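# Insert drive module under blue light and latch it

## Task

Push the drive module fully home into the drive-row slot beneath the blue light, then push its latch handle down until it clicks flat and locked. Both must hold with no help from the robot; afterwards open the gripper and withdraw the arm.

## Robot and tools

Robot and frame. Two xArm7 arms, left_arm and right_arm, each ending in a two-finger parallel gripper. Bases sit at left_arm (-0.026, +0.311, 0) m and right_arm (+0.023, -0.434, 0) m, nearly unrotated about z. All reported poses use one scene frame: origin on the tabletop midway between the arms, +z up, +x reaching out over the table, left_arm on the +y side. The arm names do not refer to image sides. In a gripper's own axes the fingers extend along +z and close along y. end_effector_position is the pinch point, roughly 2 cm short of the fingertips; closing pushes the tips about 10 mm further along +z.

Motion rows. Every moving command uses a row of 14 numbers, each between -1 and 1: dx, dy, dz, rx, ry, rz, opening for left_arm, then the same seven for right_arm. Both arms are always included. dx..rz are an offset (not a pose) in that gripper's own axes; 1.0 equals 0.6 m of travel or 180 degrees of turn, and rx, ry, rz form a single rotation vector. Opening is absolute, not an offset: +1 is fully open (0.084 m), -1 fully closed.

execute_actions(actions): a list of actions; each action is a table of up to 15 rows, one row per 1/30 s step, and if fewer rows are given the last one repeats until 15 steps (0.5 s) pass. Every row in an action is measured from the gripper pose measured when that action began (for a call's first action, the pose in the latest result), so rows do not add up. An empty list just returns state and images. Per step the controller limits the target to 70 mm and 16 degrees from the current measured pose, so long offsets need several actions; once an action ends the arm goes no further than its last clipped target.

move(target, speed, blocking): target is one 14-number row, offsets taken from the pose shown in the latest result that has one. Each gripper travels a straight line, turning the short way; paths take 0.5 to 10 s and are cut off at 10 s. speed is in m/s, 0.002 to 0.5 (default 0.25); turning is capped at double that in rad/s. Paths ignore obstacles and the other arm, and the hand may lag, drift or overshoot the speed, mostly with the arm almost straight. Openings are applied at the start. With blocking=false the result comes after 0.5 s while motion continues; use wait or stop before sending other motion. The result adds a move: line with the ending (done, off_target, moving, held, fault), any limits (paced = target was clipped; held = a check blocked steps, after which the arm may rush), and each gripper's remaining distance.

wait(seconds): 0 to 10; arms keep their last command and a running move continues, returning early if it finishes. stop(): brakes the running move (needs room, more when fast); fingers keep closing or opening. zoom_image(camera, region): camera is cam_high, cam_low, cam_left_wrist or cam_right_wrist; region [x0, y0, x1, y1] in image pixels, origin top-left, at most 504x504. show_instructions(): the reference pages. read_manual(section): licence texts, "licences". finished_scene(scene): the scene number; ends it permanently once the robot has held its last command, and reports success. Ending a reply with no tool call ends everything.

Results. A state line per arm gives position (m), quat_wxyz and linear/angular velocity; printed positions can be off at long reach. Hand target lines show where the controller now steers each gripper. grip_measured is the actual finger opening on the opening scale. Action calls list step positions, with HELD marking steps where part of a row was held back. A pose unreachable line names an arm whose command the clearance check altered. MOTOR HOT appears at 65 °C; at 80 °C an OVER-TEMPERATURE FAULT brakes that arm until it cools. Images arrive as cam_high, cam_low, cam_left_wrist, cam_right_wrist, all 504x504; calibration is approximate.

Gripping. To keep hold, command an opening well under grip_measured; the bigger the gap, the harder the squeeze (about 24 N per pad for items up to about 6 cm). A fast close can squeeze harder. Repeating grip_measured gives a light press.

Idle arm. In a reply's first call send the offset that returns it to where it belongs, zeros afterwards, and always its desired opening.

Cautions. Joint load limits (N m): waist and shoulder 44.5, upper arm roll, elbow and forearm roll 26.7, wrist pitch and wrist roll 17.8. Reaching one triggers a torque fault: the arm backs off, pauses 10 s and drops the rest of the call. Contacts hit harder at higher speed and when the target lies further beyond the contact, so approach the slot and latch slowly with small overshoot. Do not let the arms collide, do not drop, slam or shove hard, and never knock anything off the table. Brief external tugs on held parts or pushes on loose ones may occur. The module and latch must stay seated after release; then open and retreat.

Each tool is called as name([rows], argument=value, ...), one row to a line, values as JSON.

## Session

execute_actions(actions=[])

Scene clock: 0.00 s.
left_arm: end_effector_position=(+0.0961, +0.6954, +0.3518) grip_measured=+1.00 end_effector_quat_wxyz=(-0.360, +0.900, +0.216, -0.121) end_effector_velocity=(-0.001, +0.000, -0.001) end_effector_angular_velocity=(-0.002, +0.001, +0.002) | right_arm: end_effector_position=(+0.3130, +0.1157, +0.3618) grip_measured=+1.00 end_effector_quat_wxyz=(-0.095, +0.768, -0.633, -0.016) end_effector_velocity=(-0.000, +0.000, -0.000) end_effector_angular_velocity=(-0.001, -0.001, +0.001)
Joint positions: left_arm=[ 1.22  -0.557 -0.213  0.746  0.692  1.046  0.225  0.084] | right_arm=[ 0.979  0.37  -0.101  1.925  0.032  1.363  2.447  0.084]
Joint velocities: left_arm=[ 0.     0.002  0.001 -0.     0.     0.001 -0.    -0.   ] | right_arm=[ 0.001 -0.    -0.    -0.    -0.001 -0.    -0.    -0.   ]
Hand target (left_arm): +0.096, +0.695, +0.352; -0.360, +0.900, +0.216, -0.121
Hand target (right_arm): +0.313, +0.116, +0.362; -0.095, +0.768, -0.633, -0.016
camera_calibration (this result's frames):
cam_left_wrist: T_world_to_cam=[[0.312393, -0.629999, -0.710993, 0.691489], [-0.873164, -0.485222, 0.0462996, 0.468439], [-0.374158, 0.60635, -0.701673, -0.00984818], [0, 0, 0, 1]] pos_world=[0.189323, 0.668906, 0.463045]
cam_right_wrist: T_world_to_cam=[[-0.97211, -0.194193, -0.131493, 0.408017], [-0.212441, 0.966662, 0.142949, -0.0283207], [0.0993496, 0.166897, -0.980956, 0.436406], [0, 0, 0, 1]] pos_world=[0.347265, 0.0337761, 0.485795]

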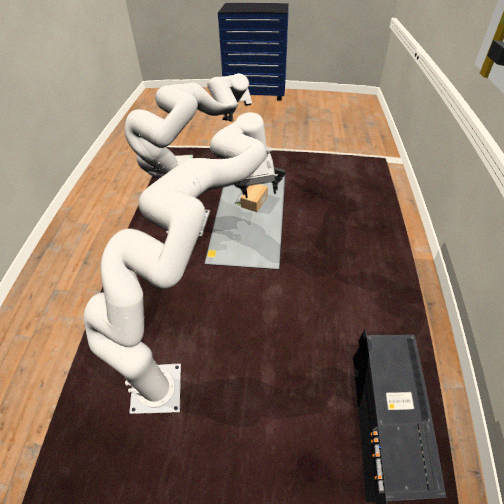

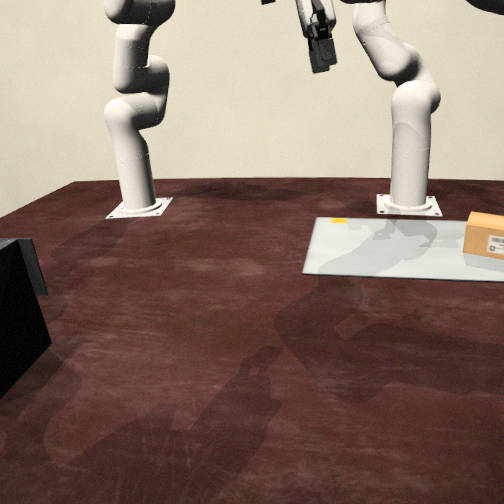

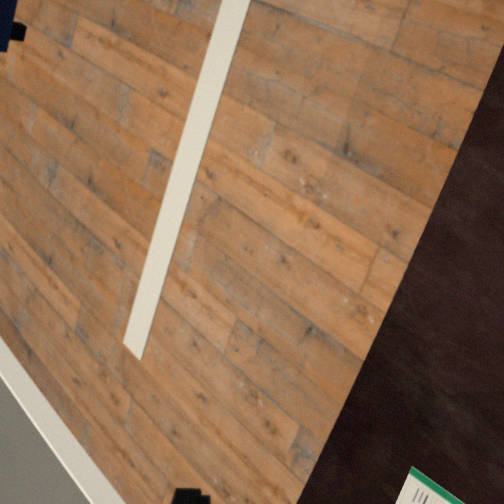

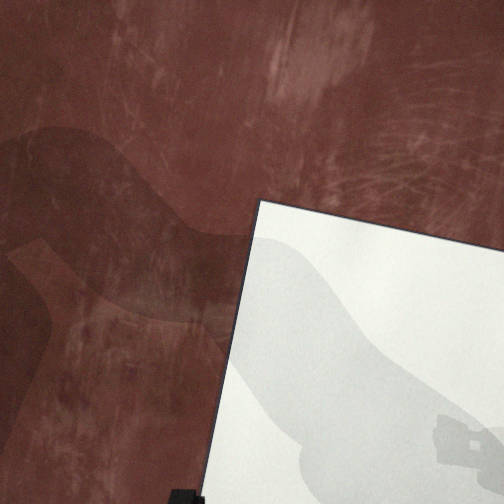

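zoom_image(camera="cam_high", region=[120,60,320,280])

zoom_image(camera="cam_high", region=[320,320,470,504])

Region (120, 60, 320, 280) of cam_high's 504x504 image, scaled by 2.291, with more detail than that image has; it fills the left 458 columns of this view, and the rest is white.

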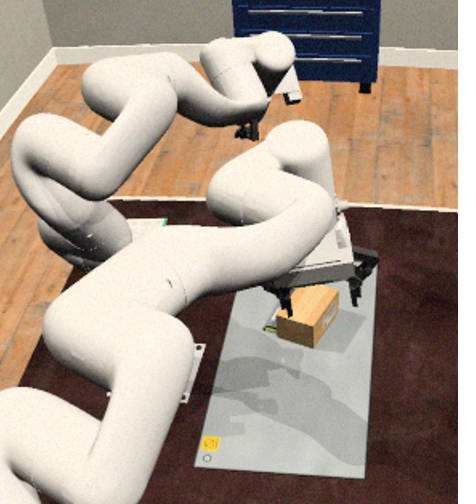

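Region (320, 320, 470, 504) of cam_high's 504x504 image, scaled by 2.739, with more detail than that image has; it fills the left 411 columns of this view, and the rest is white.

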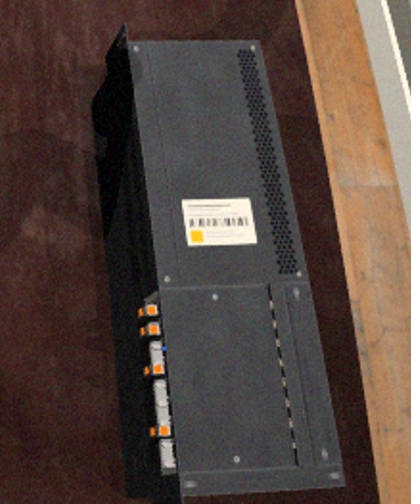

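move(target=[0,0,0,0,0,0,1, 0.55,0.1,-0.09,0,0,0,1])

move(target=[-0.1,0.397,-0.498,-0.237,0.08,0.142,1, 0,0,0,0,0,0,1])

Scene clock: 21.00 s.
left_arm: end_effector_position=(+0.0961, +0.6954, +0.3518) grip_measured=+1.00 end_effector_quat_wxyz=(-0.360, +0.900, +0.216, -0.121) end_effector_velocity=(+0.000, -0.000, -0.000) end_effector_angular_velocity=(-0.001, +0.001, -0.002) | right_arm: end_effector_position=(+0.3137, -0.2238, +0.3580) grip_measured=+1.00 end_effector_quat_wxyz=(-0.094, +0.768, -0.633, -0.017) end_effector_velocity=(+0.002, -0.003, +0.001) end_effector_angular_velocity=(+0.006, +0.001, -0.006)
Joint positions: left_arm=[ 1.22  -0.557 -0.213  0.746  0.692  1.046  0.225  0.084] | right_arm=[ 0.788 -0.577 -0.291  0.939 -0.095  1.316  2.105  0.084]
Joint velocities: left_arm=[ 0.     0.    -0.001  0.    -0.001 -0.     0.002 -0.   ] | right_arm=[-0.006 -0.004 -0.004  0.001  0.002  0.001 -0.003  0.   ]
Hand target (left_arm): +0.096, +0.695, +0.352; -0.360, +0.900, +0.216, -0.121
Hand target (right_arm): +0.314, -0.224, +0.358; -0.095, +0.768, -0.633, -0.018
Off the commanded pose (left_arm): 0.000 m, 0 deg.
Off the commanded pose (right_arm): 0.001 m, 0 deg.
move: done
camera_calibration (this result's frames):
cam_left_wrist: T_world_to_cam=[[0.312393, -0.629999, -0.710993, 0.691489], [-0.873164, -0.485222, 0.0462995, 0.468439], [-0.374158, 0.60635, -0.701673, -0.00984827], [0, 0, 0, 1]] pos_world=[0.189323, 0.668906, 0.463046]
cam_right_wrist: T_world_to_cam=[[-0.972261, -0.195946, -0.127722, 0.340663], [-0.213586, 0.96635, 0.14335, 0.300611], [0.0953358, 0.166653, -0.981396, 0.490679], [0, 0, 0, 1]] pos_world=[0.34864, -0.305518, 0.481968]

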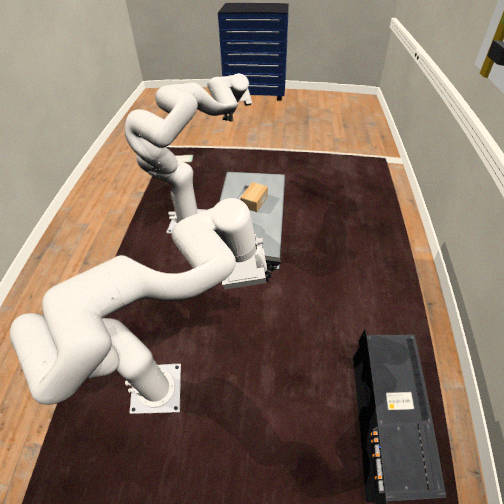

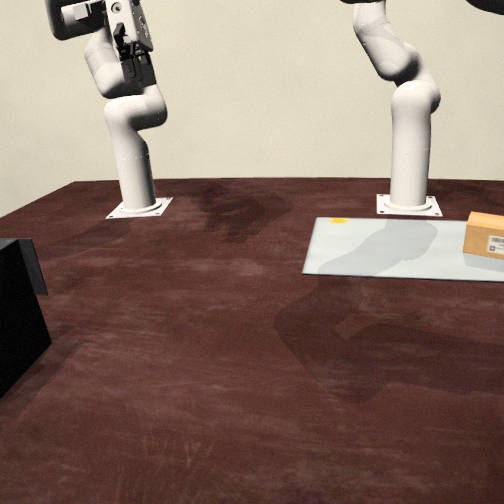

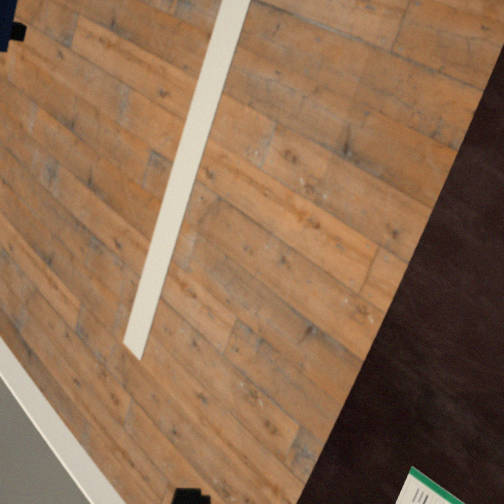

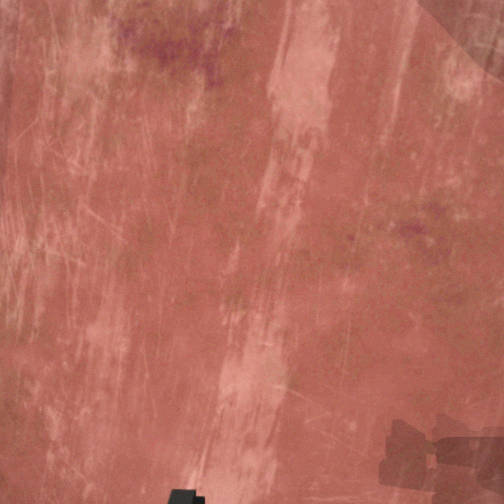

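Scene clock: 23.20 s.
left_arm: end_effector_position=(+0.2253, +0.3345, +0.4014) grip_measured=+1.00 end_effector_quat_wxyz=(+0.001, +1.000, -0.001, +0.001) end_effector_velocity=(+0.001, -0.002, +0.001) end_effector_angular_velocity=(+0.000, -0.001, -0.003) | right_arm: end_effector_position=(+0.3137, -0.2238, +0.3580) grip_measured=+1.00 end_effector_quat_wxyz=(-0.094, +0.768, -0.633, -0.017) end_effector_velocity=(+0.000, -0.000, -0.000) end_effector_angular_velocity=(-0.000, +0.000, +0.000)
Joint positions: left_arm=[ 0.755 -0.776 -0.33   1.028 -0.236  1.77   0.429  0.084] | right_arm=[ 0.788 -0.577 -0.291  0.939 -0.094  1.316  2.105  0.084]
Joint velocities: left_arm=[-0.002  0.001 -0.002  0.003 -0.002  0.001 -0.002  0.   ] | right_arm=[ 0.  0. -0. -0. -0.  0. -0. -0.]
Hand target (left_arm): +0.225, +0.334, +0.402; +0.001, +1.000, -0.001, +0.001
Hand target (right_arm): +0.314, -0.224, +0.358; -0.094, +0.768, -0.633, -0.017
Off the commanded pose (left_arm): 0.001 m, 0 deg.
Off the commanded pose (right_arm): 0.000 m, 0 deg.
move: done
camera_calibration (this result's frames):
cam_left_wrist: T_world_to_cam=[[0.0167457, -0.999779, -0.0126833, 0.369011], [-0.99985, -0.0166885, -0.00459848, 0.296137], [0.0043858, 0.0127584, -0.999909, 0.525146], [0, 0, 0, 1]] pos_world=[0.28761, 0.367172, 0.531141]
cam_right_wrist: T_world_to_cam=[[-0.972261, -0.195945, -0.127722, 0.340663], [-0.213585, 0.96635, 0.14335, 0.300611], [0.0953356, 0.166653, -0.981396, 0.490679], [0, 0, 0, 1]] pos_world=[0.34864, -0.305518, 0.481968]

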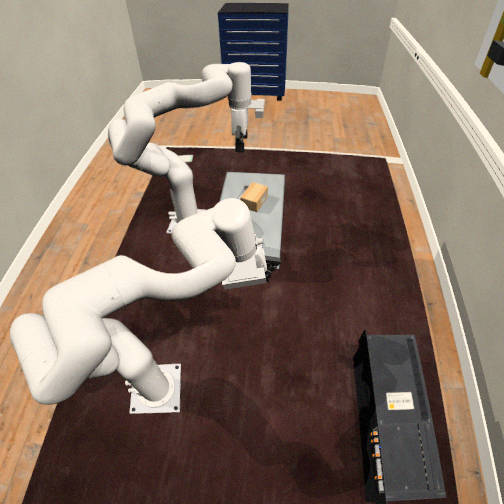

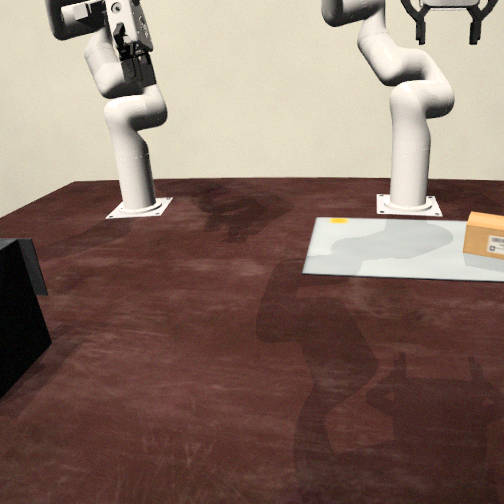

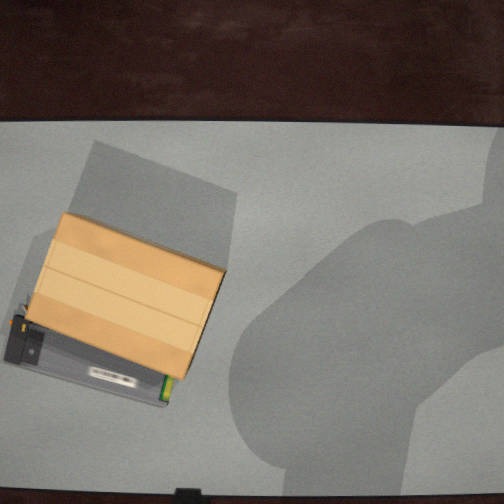

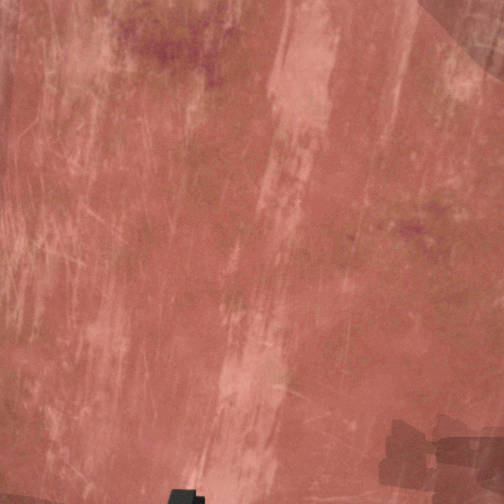

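move(target=[-0.047,-0.239,0.45,0,0,0.099,-1, 0,0,0,0,0,0,1])

Scene clock: 40.03 s.
left_arm: end_effector_position=(+0.1989, +0.4783, +0.1317) grip_measured=-1.00 end_effector_quat_wxyz=(+0.000, +0.988, -0.155, +0.001) end_effector_velocity=(-0.003, -0.001, -0.003) end_effector_angular_velocity=(-0.005, +0.006, +0.002) | right_arm: end_effector_position=(+0.3137, -0.2238, +0.3580) grip_measured=+1.00 end_effector_quat_wxyz=(-0.094, +0.768, -0.633, -0.017) end_effector_velocity=(+0.000, -0.001, -0.000) end_effector_angular_velocity=(+0.001, +0.002, -0.002)
Joint positions: left_arm=[ 0.818 -0.552 -0.143  0.325 -0.1    0.872  1.032  0.   ] | right_arm=[ 0.788 -0.577 -0.291  0.939 -0.094  1.316  2.105  0.084]
Joint velocities: left_arm=[ 0.001  0.003  0.002 -0.006  0.002 -0.001  0.     0.   ] | right_arm=[-0.001  0.    -0.002 -0.     0.001 -0.    -0.    -0.   ]
Hand target (left_arm): +0.198, +0.478, +0.131; +0.001, +0.988, -0.155, +0.001
Hand target (right_arm): +0.314, -0.224, +0.358; -0.094, +0.768, -0.633, -0.017
Off the commanded pose (left_arm): 0.002 m, 0 deg.
Off the commanded pose (right_arm): 0.000 m, 0 deg.
move: done
camera_calibration (this result's frames):
cam_left_wrist: T_world_to_cam=[[-0.289565, -0.957046, -0.0146344, 0.550581], [-0.957109, 0.289672, -0.00575158, 0.115974], [0.00974371, 0.0123413, -0.999876, 0.252913], [0, 0, 0, 1]] pos_world=[0.267964, 0.490216, 0.261606]
cam_right_wrist: T_world_to_cam=[[-0.972261, -0.195946, -0.127722, 0.340662], [-0.213585, 0.96635, 0.14335, 0.300611], [0.0953356, 0.166653, -0.981396, 0.490679], [0, 0, 0, 1]] pos_world=[0.34864, -0.305518, 0.481968]

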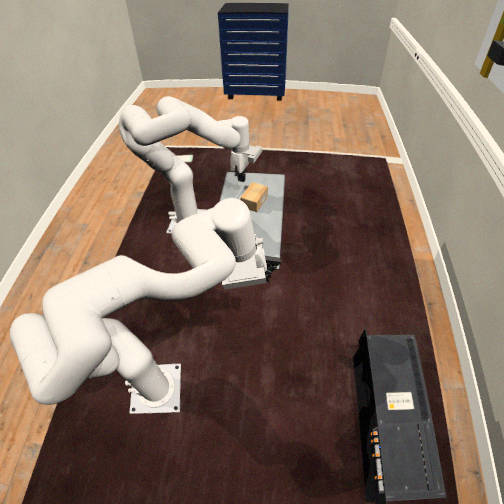

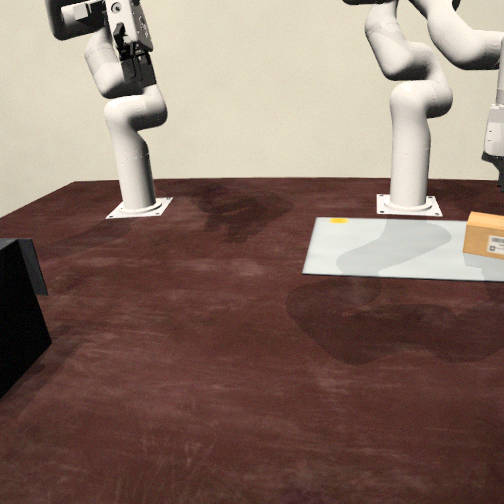

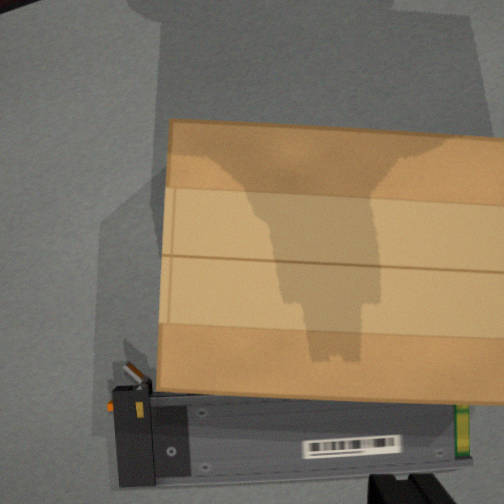

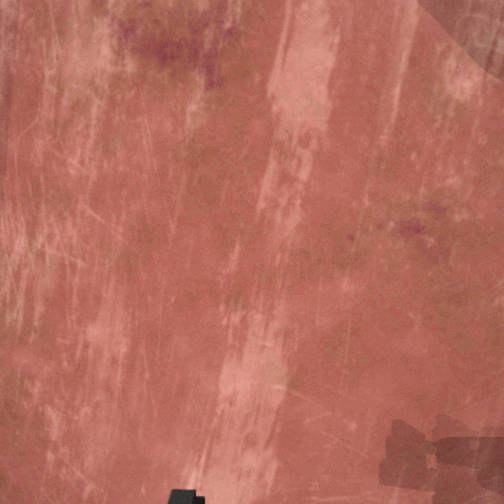

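move(target=[0,-0.033,0.105,0,0,0,-1, 0,0,0,0,0,0,1], speed=0.08)

move(target=[0.1,0,0,0,0,0,-1, 0,0,0,0,0,0,1], speed=0.03)

Scene clock: 46.60 s.
left_arm: end_effector_position=(+0.2054, +0.4976, +0.0689) grip_measured=-1.00 end_effector_quat_wxyz=(-0.001, +0.988, -0.155, +0.001) end_effector_velocity=(-0.001, -0.000, -0.001) end_effector_angular_velocity=(-0.001, +0.002, -0.000) | right_arm: end_effector_position=(+0.3137, -0.2238, +0.3580) grip_measured=+1.00 end_effector_quat_wxyz=(-0.094, +0.768, -0.633, -0.017) end_effector_velocity=(+0.000, -0.001, +0.000) end_effector_angular_velocity=(-0.001, -0.001, -0.001)
Joint positions: left_arm=[ 0.851 -0.29  -0.145  0.298 -0.077  0.584  1.047  0.   ] | right_arm=[ 0.788 -0.577 -0.291  0.939 -0.094  1.316  2.105  0.084]
Joint velocities: left_arm=[ 0.     0.002 -0.    -0.002  0.001 -0.001  0.     0.   ] | right_arm=[-0.002 -0.     0.001  0.    -0.001  0.    -0.     0.   ]
Hand target (left_arm): +0.205, +0.497, +0.069; -0.000, +0.988, -0.155, +0.001
Hand target (right_arm): +0.314, -0.224, +0.358; -0.094, +0.768, -0.633, -0.017
Off the commanded pose (left_arm): 0.001 m, 0 deg.
Off the commanded pose (right_arm): 0.000 m, 0 deg.
move: done
camera_calibration (this result's frames):
cam_left_wrist: T_world_to_cam=[[-0.289347, -0.957095, -0.0157089, 0.570069], [-0.957173, 0.289462, -0.00557568, 0.116324], [0.00988359, 0.0134229, -0.999861, 0.189207], [0, 0, 0, 1]] pos_world=[0.27442, 0.5094, 0.198785]
cam_right_wrist: T_world_to_cam=[[-0.972261, -0.195946, -0.127722, 0.340662], [-0.213586, 0.96635, 0.143349, 0.300612], [0.0953356, 0.166653, -0.981396, 0.490679], [0, 0, 0, 1]] pos_world=[0.34864, -0.305518, 0.481968]

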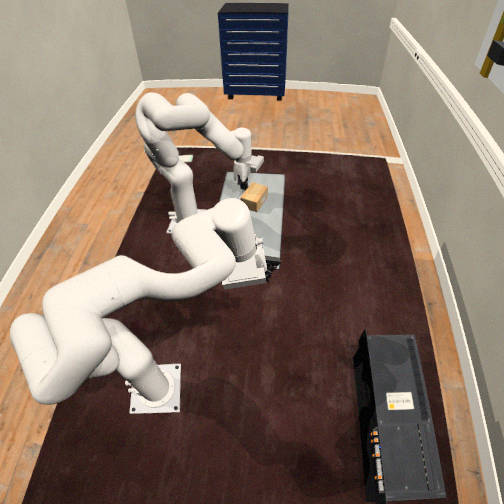

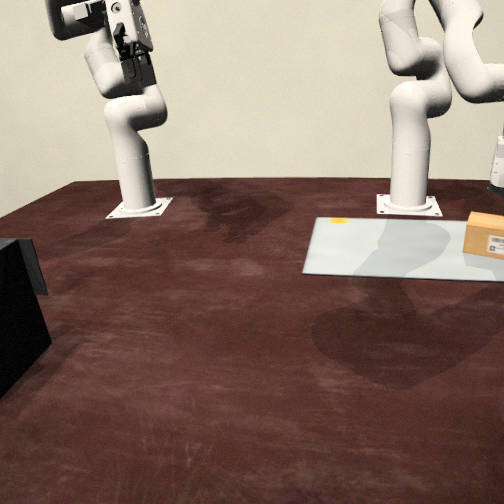

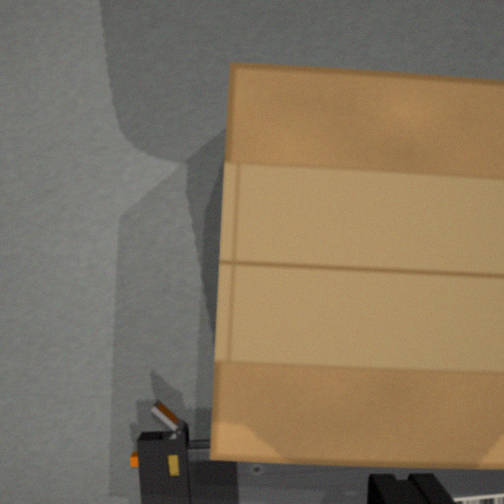

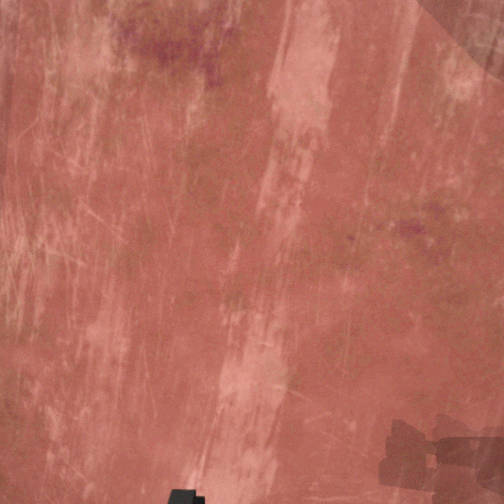

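Scene clock: 48.87 s.
left_arm: end_effector_position=(+0.2623, +0.4792, +0.0690) grip_measured=-1.00 end_effector_quat_wxyz=(-0.001, +0.988, -0.155, +0.001) end_effector_velocity=(+0.000, +0.000, -0.000) end_effector_angular_velocity=(+0.000, -0.000, -0.001) | right_arm: end_effector_position=(+0.3137, -0.2238, +0.3580) grip_measured=+1.00 end_effector_quat_wxyz=(-0.094, +0.768, -0.633, -0.017) end_effector_velocity=(-0.001, +0.001, -0.000) end_effector_angular_velocity=(+0.000, +0.001, +0.001)
Joint positions: left_arm=[ 0.8   -0.163 -0.242  0.42  -0.072  0.578  0.893  0.   ] | right_arm=[ 0.788 -0.577 -0.291  0.939 -0.094  1.316  2.105  0.084]
Joint velocities: left_arm=[-0.     0.     0.     0.     0.    -0.     0.001  0.   ] | right_arm=[ 0.     0.     0.001 -0.     0.001  0.     0.    -0.   ]
Hand target (left_arm): +0.262, +0.479, +0.069; -0.001, +0.988, -0.155, +0.001
Hand target (right_arm): +0.314, -0.224, +0.358; -0.094, +0.768, -0.633, -0.017
Off the commanded pose (left_arm): 0.000 m, 0 deg.
Off the commanded pose (right_arm): 0.000 m, 0 deg.
move: done
camera_calibration (this result's frames):
cam_left_wrist: T_world_to_cam=[[-0.289151, -0.957154, -0.0157395, 0.568885], [-0.957236, 0.289262, -0.00525751, 0.1763], [0.00958508, 0.0135462, -0.999862, 0.189013], [0, 0, 0, 1]] pos_world=[0.331442, 0.490954, 0.198868]
cam_right_wrist: T_world_to_cam=[[-0.972261, -0.195946, -0.127722, 0.340662], [-0.213585, 0.96635, 0.14335, 0.300611], [0.0953356, 0.166653, -0.981396, 0.490679], [0, 0, 0, 1]] pos_world=[0.34864, -0.305518, 0.481968]

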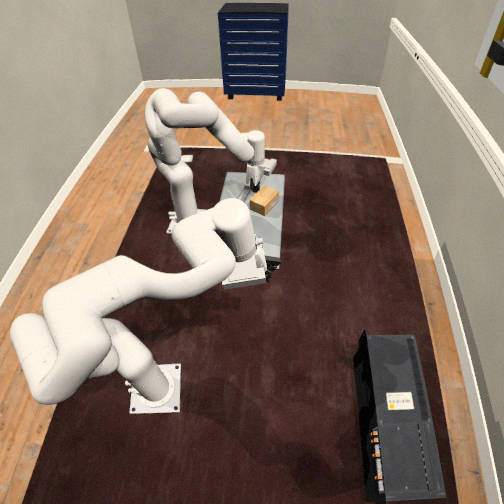

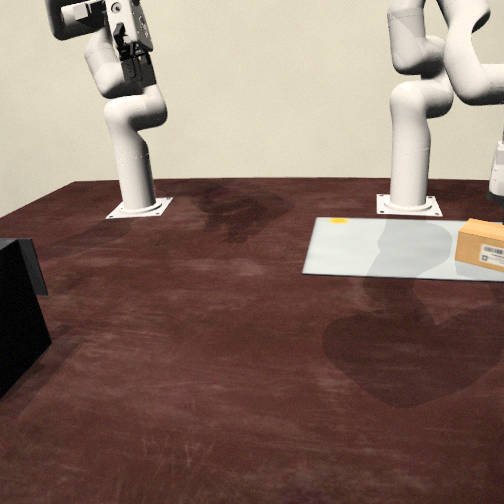

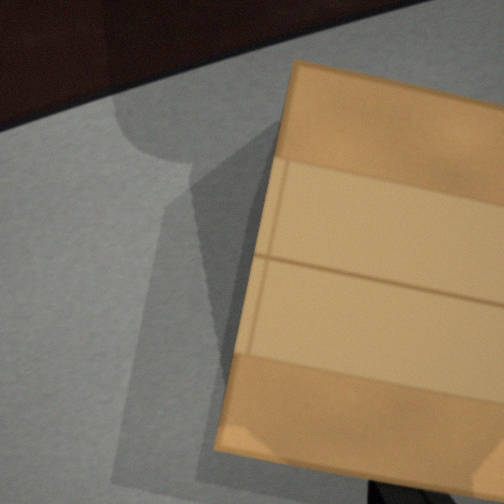

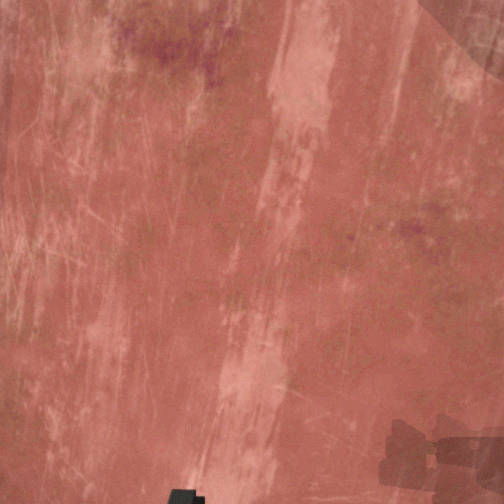

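move(target=[-0.03,0,-0.13,0,0,0,-1, 0,0,0,0,0,0,1], speed=0.12)

move(target=[-0.07,0.06,0,0,0,0.5,1, 0,0,0,0,0,0,1])

Scene clock: 57.57 s.
left_arm: end_effector_position=(+0.2447, +0.4842, +0.1467) grip_measured=-1.00 end_effector_quat_wxyz=(+0.000, +0.988, -0.155, +0.001) end_effector_velocity=(+0.002, +0.001, +0.002) end_effector_angular_velocity=(+0.003, -0.005, +0.002) | right_arm: end_effector_position=(+0.3137, -0.2238, +0.3580) grip_measured=+1.00 end_effector_quat_wxyz=(-0.094, +0.768, -0.633, -0.017) end_effector_velocity=(-0.000, +0.001, -0.000) end_effector_angular_velocity=(-0.001, +0.000, +0.003)
Joint positions: left_arm=[ 0.803 -0.414 -0.191  0.473 -0.101  0.882  0.963  0.   ] | right_arm=[ 0.788 -0.577 -0.291  0.939 -0.094  1.316  2.105  0.084]
Joint velocities: left_arm=[ 0.    -0.001  0.001  0.005  0.     0.    -0.001  0.   ] | right_arm=[ 0.002  0.001  0.    -0.     0.    -0.    -0.    -0.   ]
Hand target (left_arm): +0.245, +0.484, +0.147; -0.000, +0.988, -0.155, +0.001
Hand target (right_arm): +0.314, -0.224, +0.358; -0.094, +0.768, -0.633, -0.017
Off the commanded pose (left_arm): 0.001 m, 0 deg.
Off the commanded pose (right_arm): 0.000 m, 0 deg.
move: done
camera_calibration (this result's frames):
cam_left_wrist: T_world_to_cam=[[-0.2895, -0.957068, -0.0144864, 0.569648], [-0.957135, 0.289598, -0.00516027, 0.158167], [0.00913398, 0.0123716, -0.999882, 0.267499], [0, 0, 0, 1]] pos_world=[0.313857, 0.496077, 0.276536]
cam_right_wrist: T_world_to_cam=[[-0.972261, -0.195945, -0.127722, 0.340663], [-0.213585, 0.96635, 0.14335, 0.300611], [0.0953357, 0.166653, -0.981396, 0.490679], [0, 0, 0, 1]] pos_world=[0.34864, -0.305518, 0.481968]

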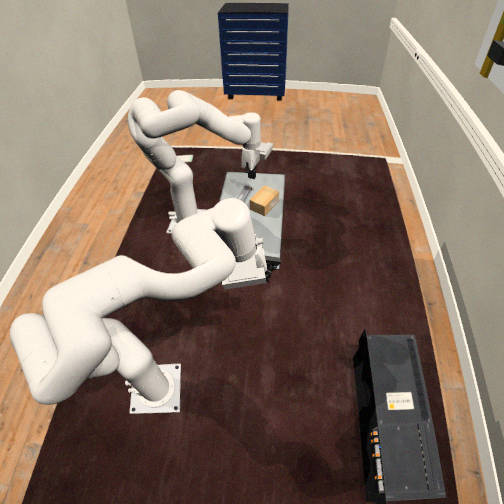

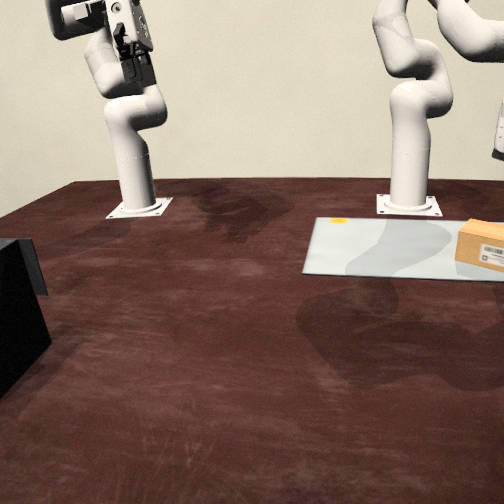

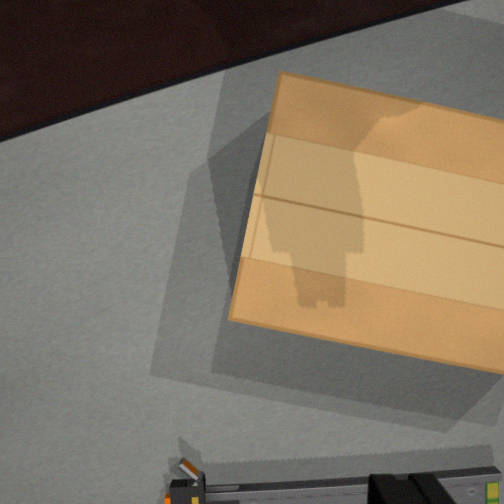

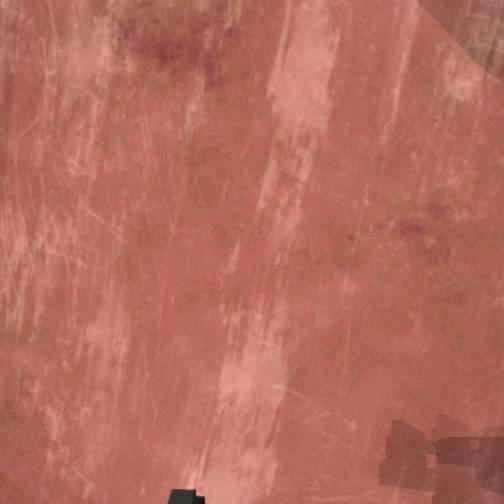

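Scene clock: 61.10 s.
left_arm: end_effector_position=(+0.1936, +0.4628, +0.1465) grip_measured=+1.00 end_effector_quat_wxyz=(+0.000, -0.589, +0.808, -0.001) end_effector_velocity=(-0.000, -0.000, +0.000) end_effector_angular_velocity=(-0.001, -0.001, +0.000) | right_arm: end_effector_position=(+0.3137, -0.2238, +0.3580) grip_measured=+1.00 end_effector_quat_wxyz=(-0.094, +0.768, -0.633, -0.017) end_effector_velocity=(+0.000, -0.000, +0.000) end_effector_angular_velocity=(+0.001, +0.000, -0.000)
Joint positions: left_arm=[ 0.525 -0.644  0.125  0.313  0.089  0.955  2.416  0.084] | right_arm=[ 0.788 -0.577 -0.291  0.939 -0.094  1.316  2.105  0.084]
Joint velocities: left_arm=[-0.    -0.001  0.001 -0.001 -0.001  0.     0.001 -0.   ] | right_arm=[ 0.    -0.    -0.001 -0.     0.    -0.    -0.    -0.   ]
Hand target (left_arm): +0.194, +0.463, +0.147; +0.000, -0.589, +0.808, -0.001
Hand target (right_arm): +0.314, -0.224, +0.358; -0.094, +0.768, -0.633, -0.017
Off the commanded pose (left_arm): 0.000 m, 0 deg.
Off the commanded pose (right_arm): 0.000 m, 0 deg.
move: done
camera_calibration (this result's frames):
cam_left_wrist: T_world_to_cam=[[-0.957135, 0.289161, -0.0166855, 0.0872135], [0.289263, 0.957241, -0.00399744, -0.435027], [0.0148161, -0.00865257, -0.999853, 0.276677], [0, 0, 0, 1]] pos_world=[0.205213, 0.393601, 0.276353]
cam_right_wrist: T_world_to_cam=[[-0.972261, -0.195946, -0.127722, 0.340662], [-0.213585, 0.96635, 0.143349, 0.300612], [0.0953356, 0.166653, -0.981396, 0.490679], [0, 0, 0, 1]] pos_world=[0.34864, -0.305518, 0.481968]

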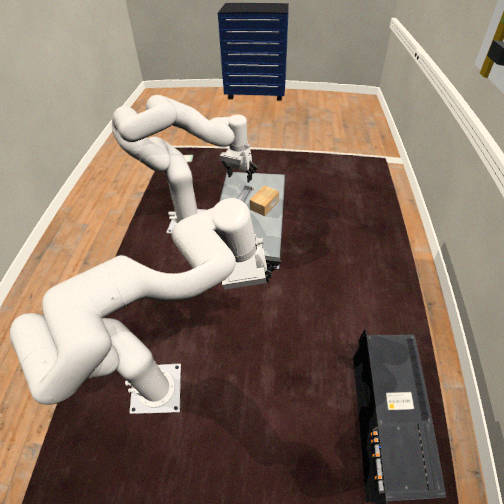

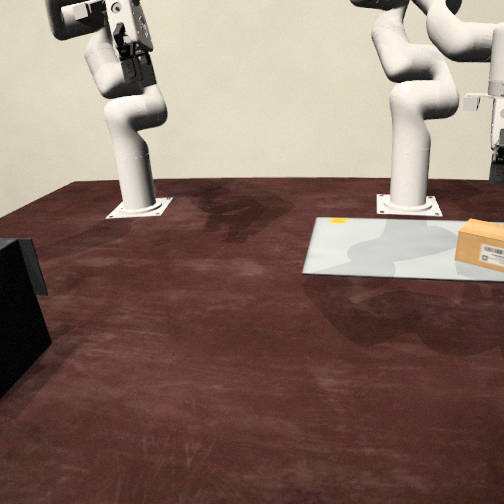

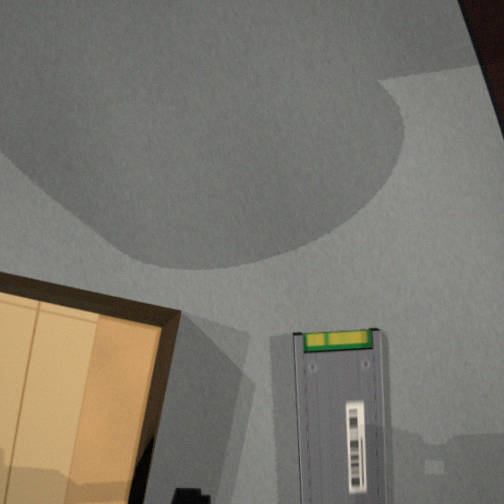

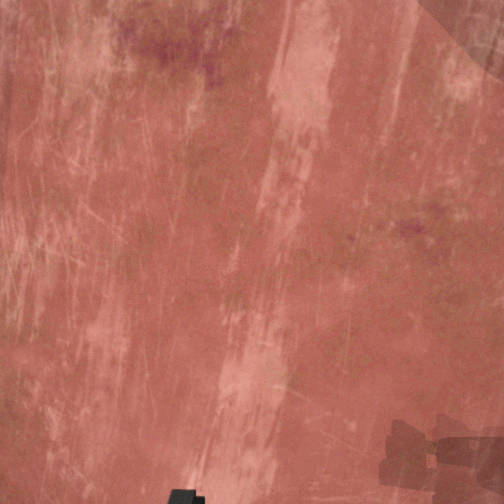

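move(target=[0,0,0.13,0,0,0.012,0.3, 0,0,0,0,0,0,1], speed=0.1)

move(target=[0,0,0.063,0,0,0,0.3, 0,0,0,0,0,0,1], speed=0.03)

Scene clock: 66.57 s.
left_arm: end_effector_position=(+0.1942, +0.4632, +0.0687) grip_measured=+0.29 end_effector_quat_wxyz=(+0.001, -0.574, +0.819, -0.001) end_effector_velocity=(-0.002, -0.001, -0.002) end_effector_angular_velocity=(-0.003, +0.004, -0.000) | right_arm: end_effector_position=(+0.3137, -0.2238, +0.3580) grip_measured=+1.00 end_effector_quat_wxyz=(-0.094, +0.768, -0.633, -0.017) end_effector_velocity=(-0.000, +0.000, +0.000) end_effector_angular_velocity=(-0.001, -0.001, +0.002)
Joint positions: left_arm=[ 0.517 -0.41   0.155  0.202  0.105  0.609  2.453  0.056] | right_arm=[ 0.788 -0.577 -0.291  0.939 -0.094  1.316  2.105  0.084]
Joint velocities: left_arm=[ 0.     0.002  0.001 -0.004  0.    -0.001  0.001 -0.   ] | right_arm=[ 0.001 -0.     0.002 -0.    -0.001  0.    -0.    -0.   ]
Hand target (left_arm): +0.194, +0.463, +0.068; +0.000, -0.574, +0.819, -0.001
Hand target (right_arm): +0.314, -0.224, +0.358; -0.094, +0.768, -0.633, -0.017
Off the commanded pose (left_arm): 0.001 m, 0 deg.
Off the commanded pose (right_arm): 0.000 m, 0 deg.
move: done
camera_calibration (this result's frames):
cam_left_wrist: T_world_to_cam=[[-0.945648, 0.324753, -0.0168755, 0.0676434], [0.324842, 0.945764, -0.00279202, -0.437573], [0.0150535, -0.00812215, -0.999854, 0.198556], [0, 0, 0, 1]] pos_world=[0.20312, 0.393486, 0.198447]
cam_right_wrist: T_world_to_cam=[[-0.972261, -0.195946, -0.127722, 0.340662], [-0.213586, 0.96635, 0.143349, 0.300612], [0.0953354, 0.166653, -0.981396, 0.490679], [0, 0, 0, 1]] pos_world=[0.34864, -0.305518, 0.481968]

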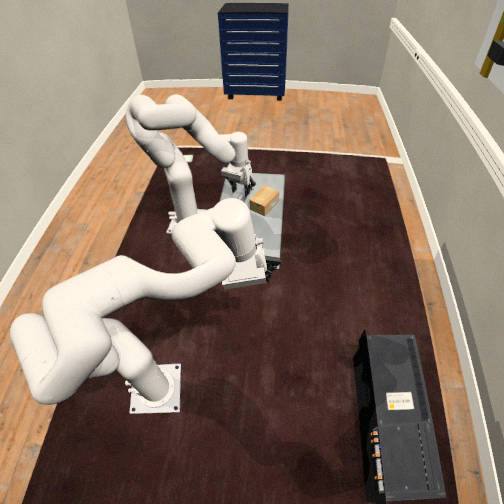

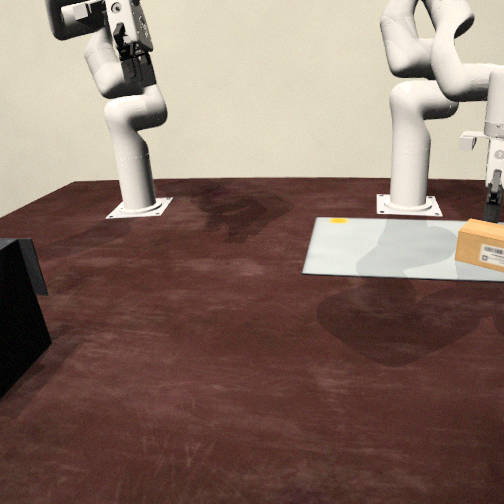

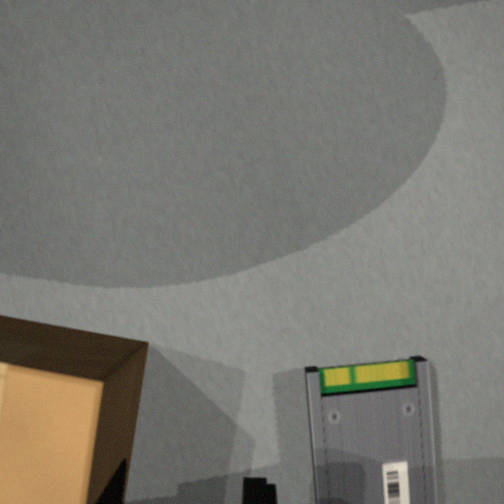

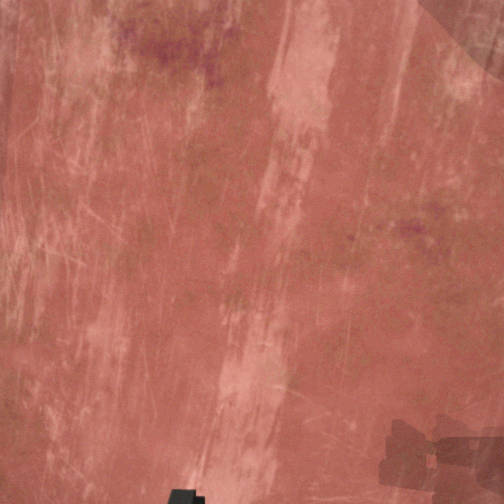

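Scene clock: 68.10 s.
left_arm: end_effector_position=(+0.1944, +0.4634, +0.0309) grip_measured=+0.29 end_effector_quat_wxyz=(+0.001, -0.574, +0.819, -0.001) end_effector_velocity=(+0.002, +0.001, +0.001) end_effector_angular_velocity=(+0.003, -0.005, -0.001) | right_arm: end_effector_position=(+0.3137, -0.2238, +0.3580) grip_measured=+1.00 end_effector_quat_wxyz=(-0.094, +0.768, -0.633, -0.017) end_effector_velocity=(+0.000, +0.000, +0.000) end_effector_angular_velocity=(+0.000, -0.001, +0.000)
Joint positions: left_arm=[ 0.506 -0.238  0.168  0.181  0.095  0.416  2.462  0.056] | right_arm=[ 0.788 -0.577 -0.291  0.939 -0.094  1.316  2.105  0.084]
Joint velocities: left_arm=[-0.    -0.001 -0.001  0.002 -0.    -0.003  0.001 -0.   ] | right_arm=[-0.    -0.001  0.001 -0.    -0.    -0.    -0.     0.   ]
Hand target (left_arm): +0.194, +0.463, +0.031; +0.001, -0.574, +0.819, -0.001
Hand target (right_arm): +0.314, -0.224, +0.358; -0.094, +0.768, -0.633, -0.017
Off the commanded pose (left_arm): 0.000 m, 0 deg.
Off the commanded pose (right_arm): 0.000 m, 0 deg.
move: done
camera_calibration (this result's frames):
cam_left_wrist: T_world_to_cam=[[-0.945678, 0.324673, -0.0167681, 0.0672072], [0.324755, 0.945795, -0.00233244, -0.437972], [0.0151019, -0.00765127, -0.999857, 0.160524], [0, 0, 0, 1]] pos_world=[0.203366, 0.39364, 0.160606]
cam_right_wrist: T_world_to_cam=[[-0.972261, -0.195946, -0.127722, 0.340662], [-0.213586, 0.96635, 0.143349, 0.300612], [0.0953354, 0.166653, -0.981396, 0.490679], [0, 0, 0, 1]] pos_world=[0.34864, -0.305518, 0.481968]

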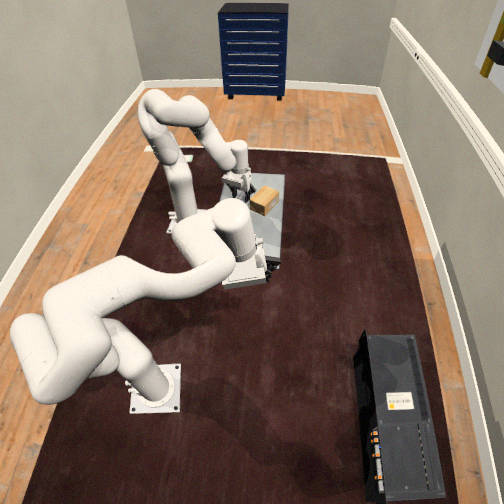

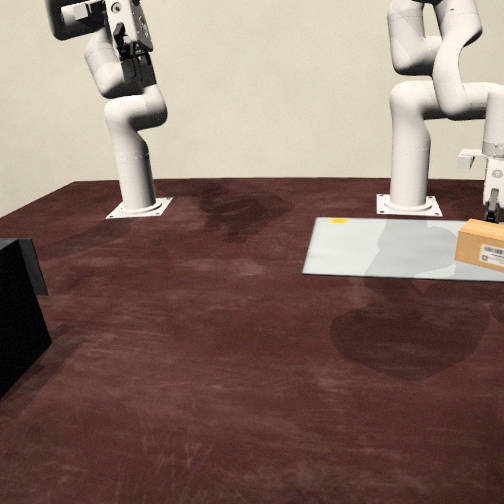

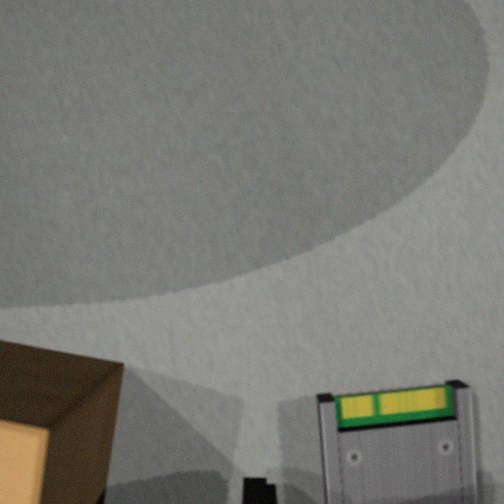

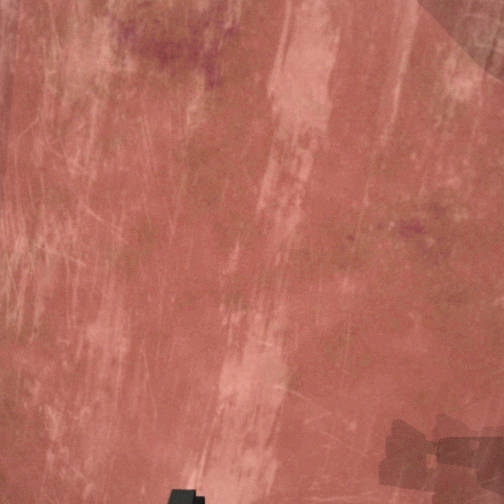

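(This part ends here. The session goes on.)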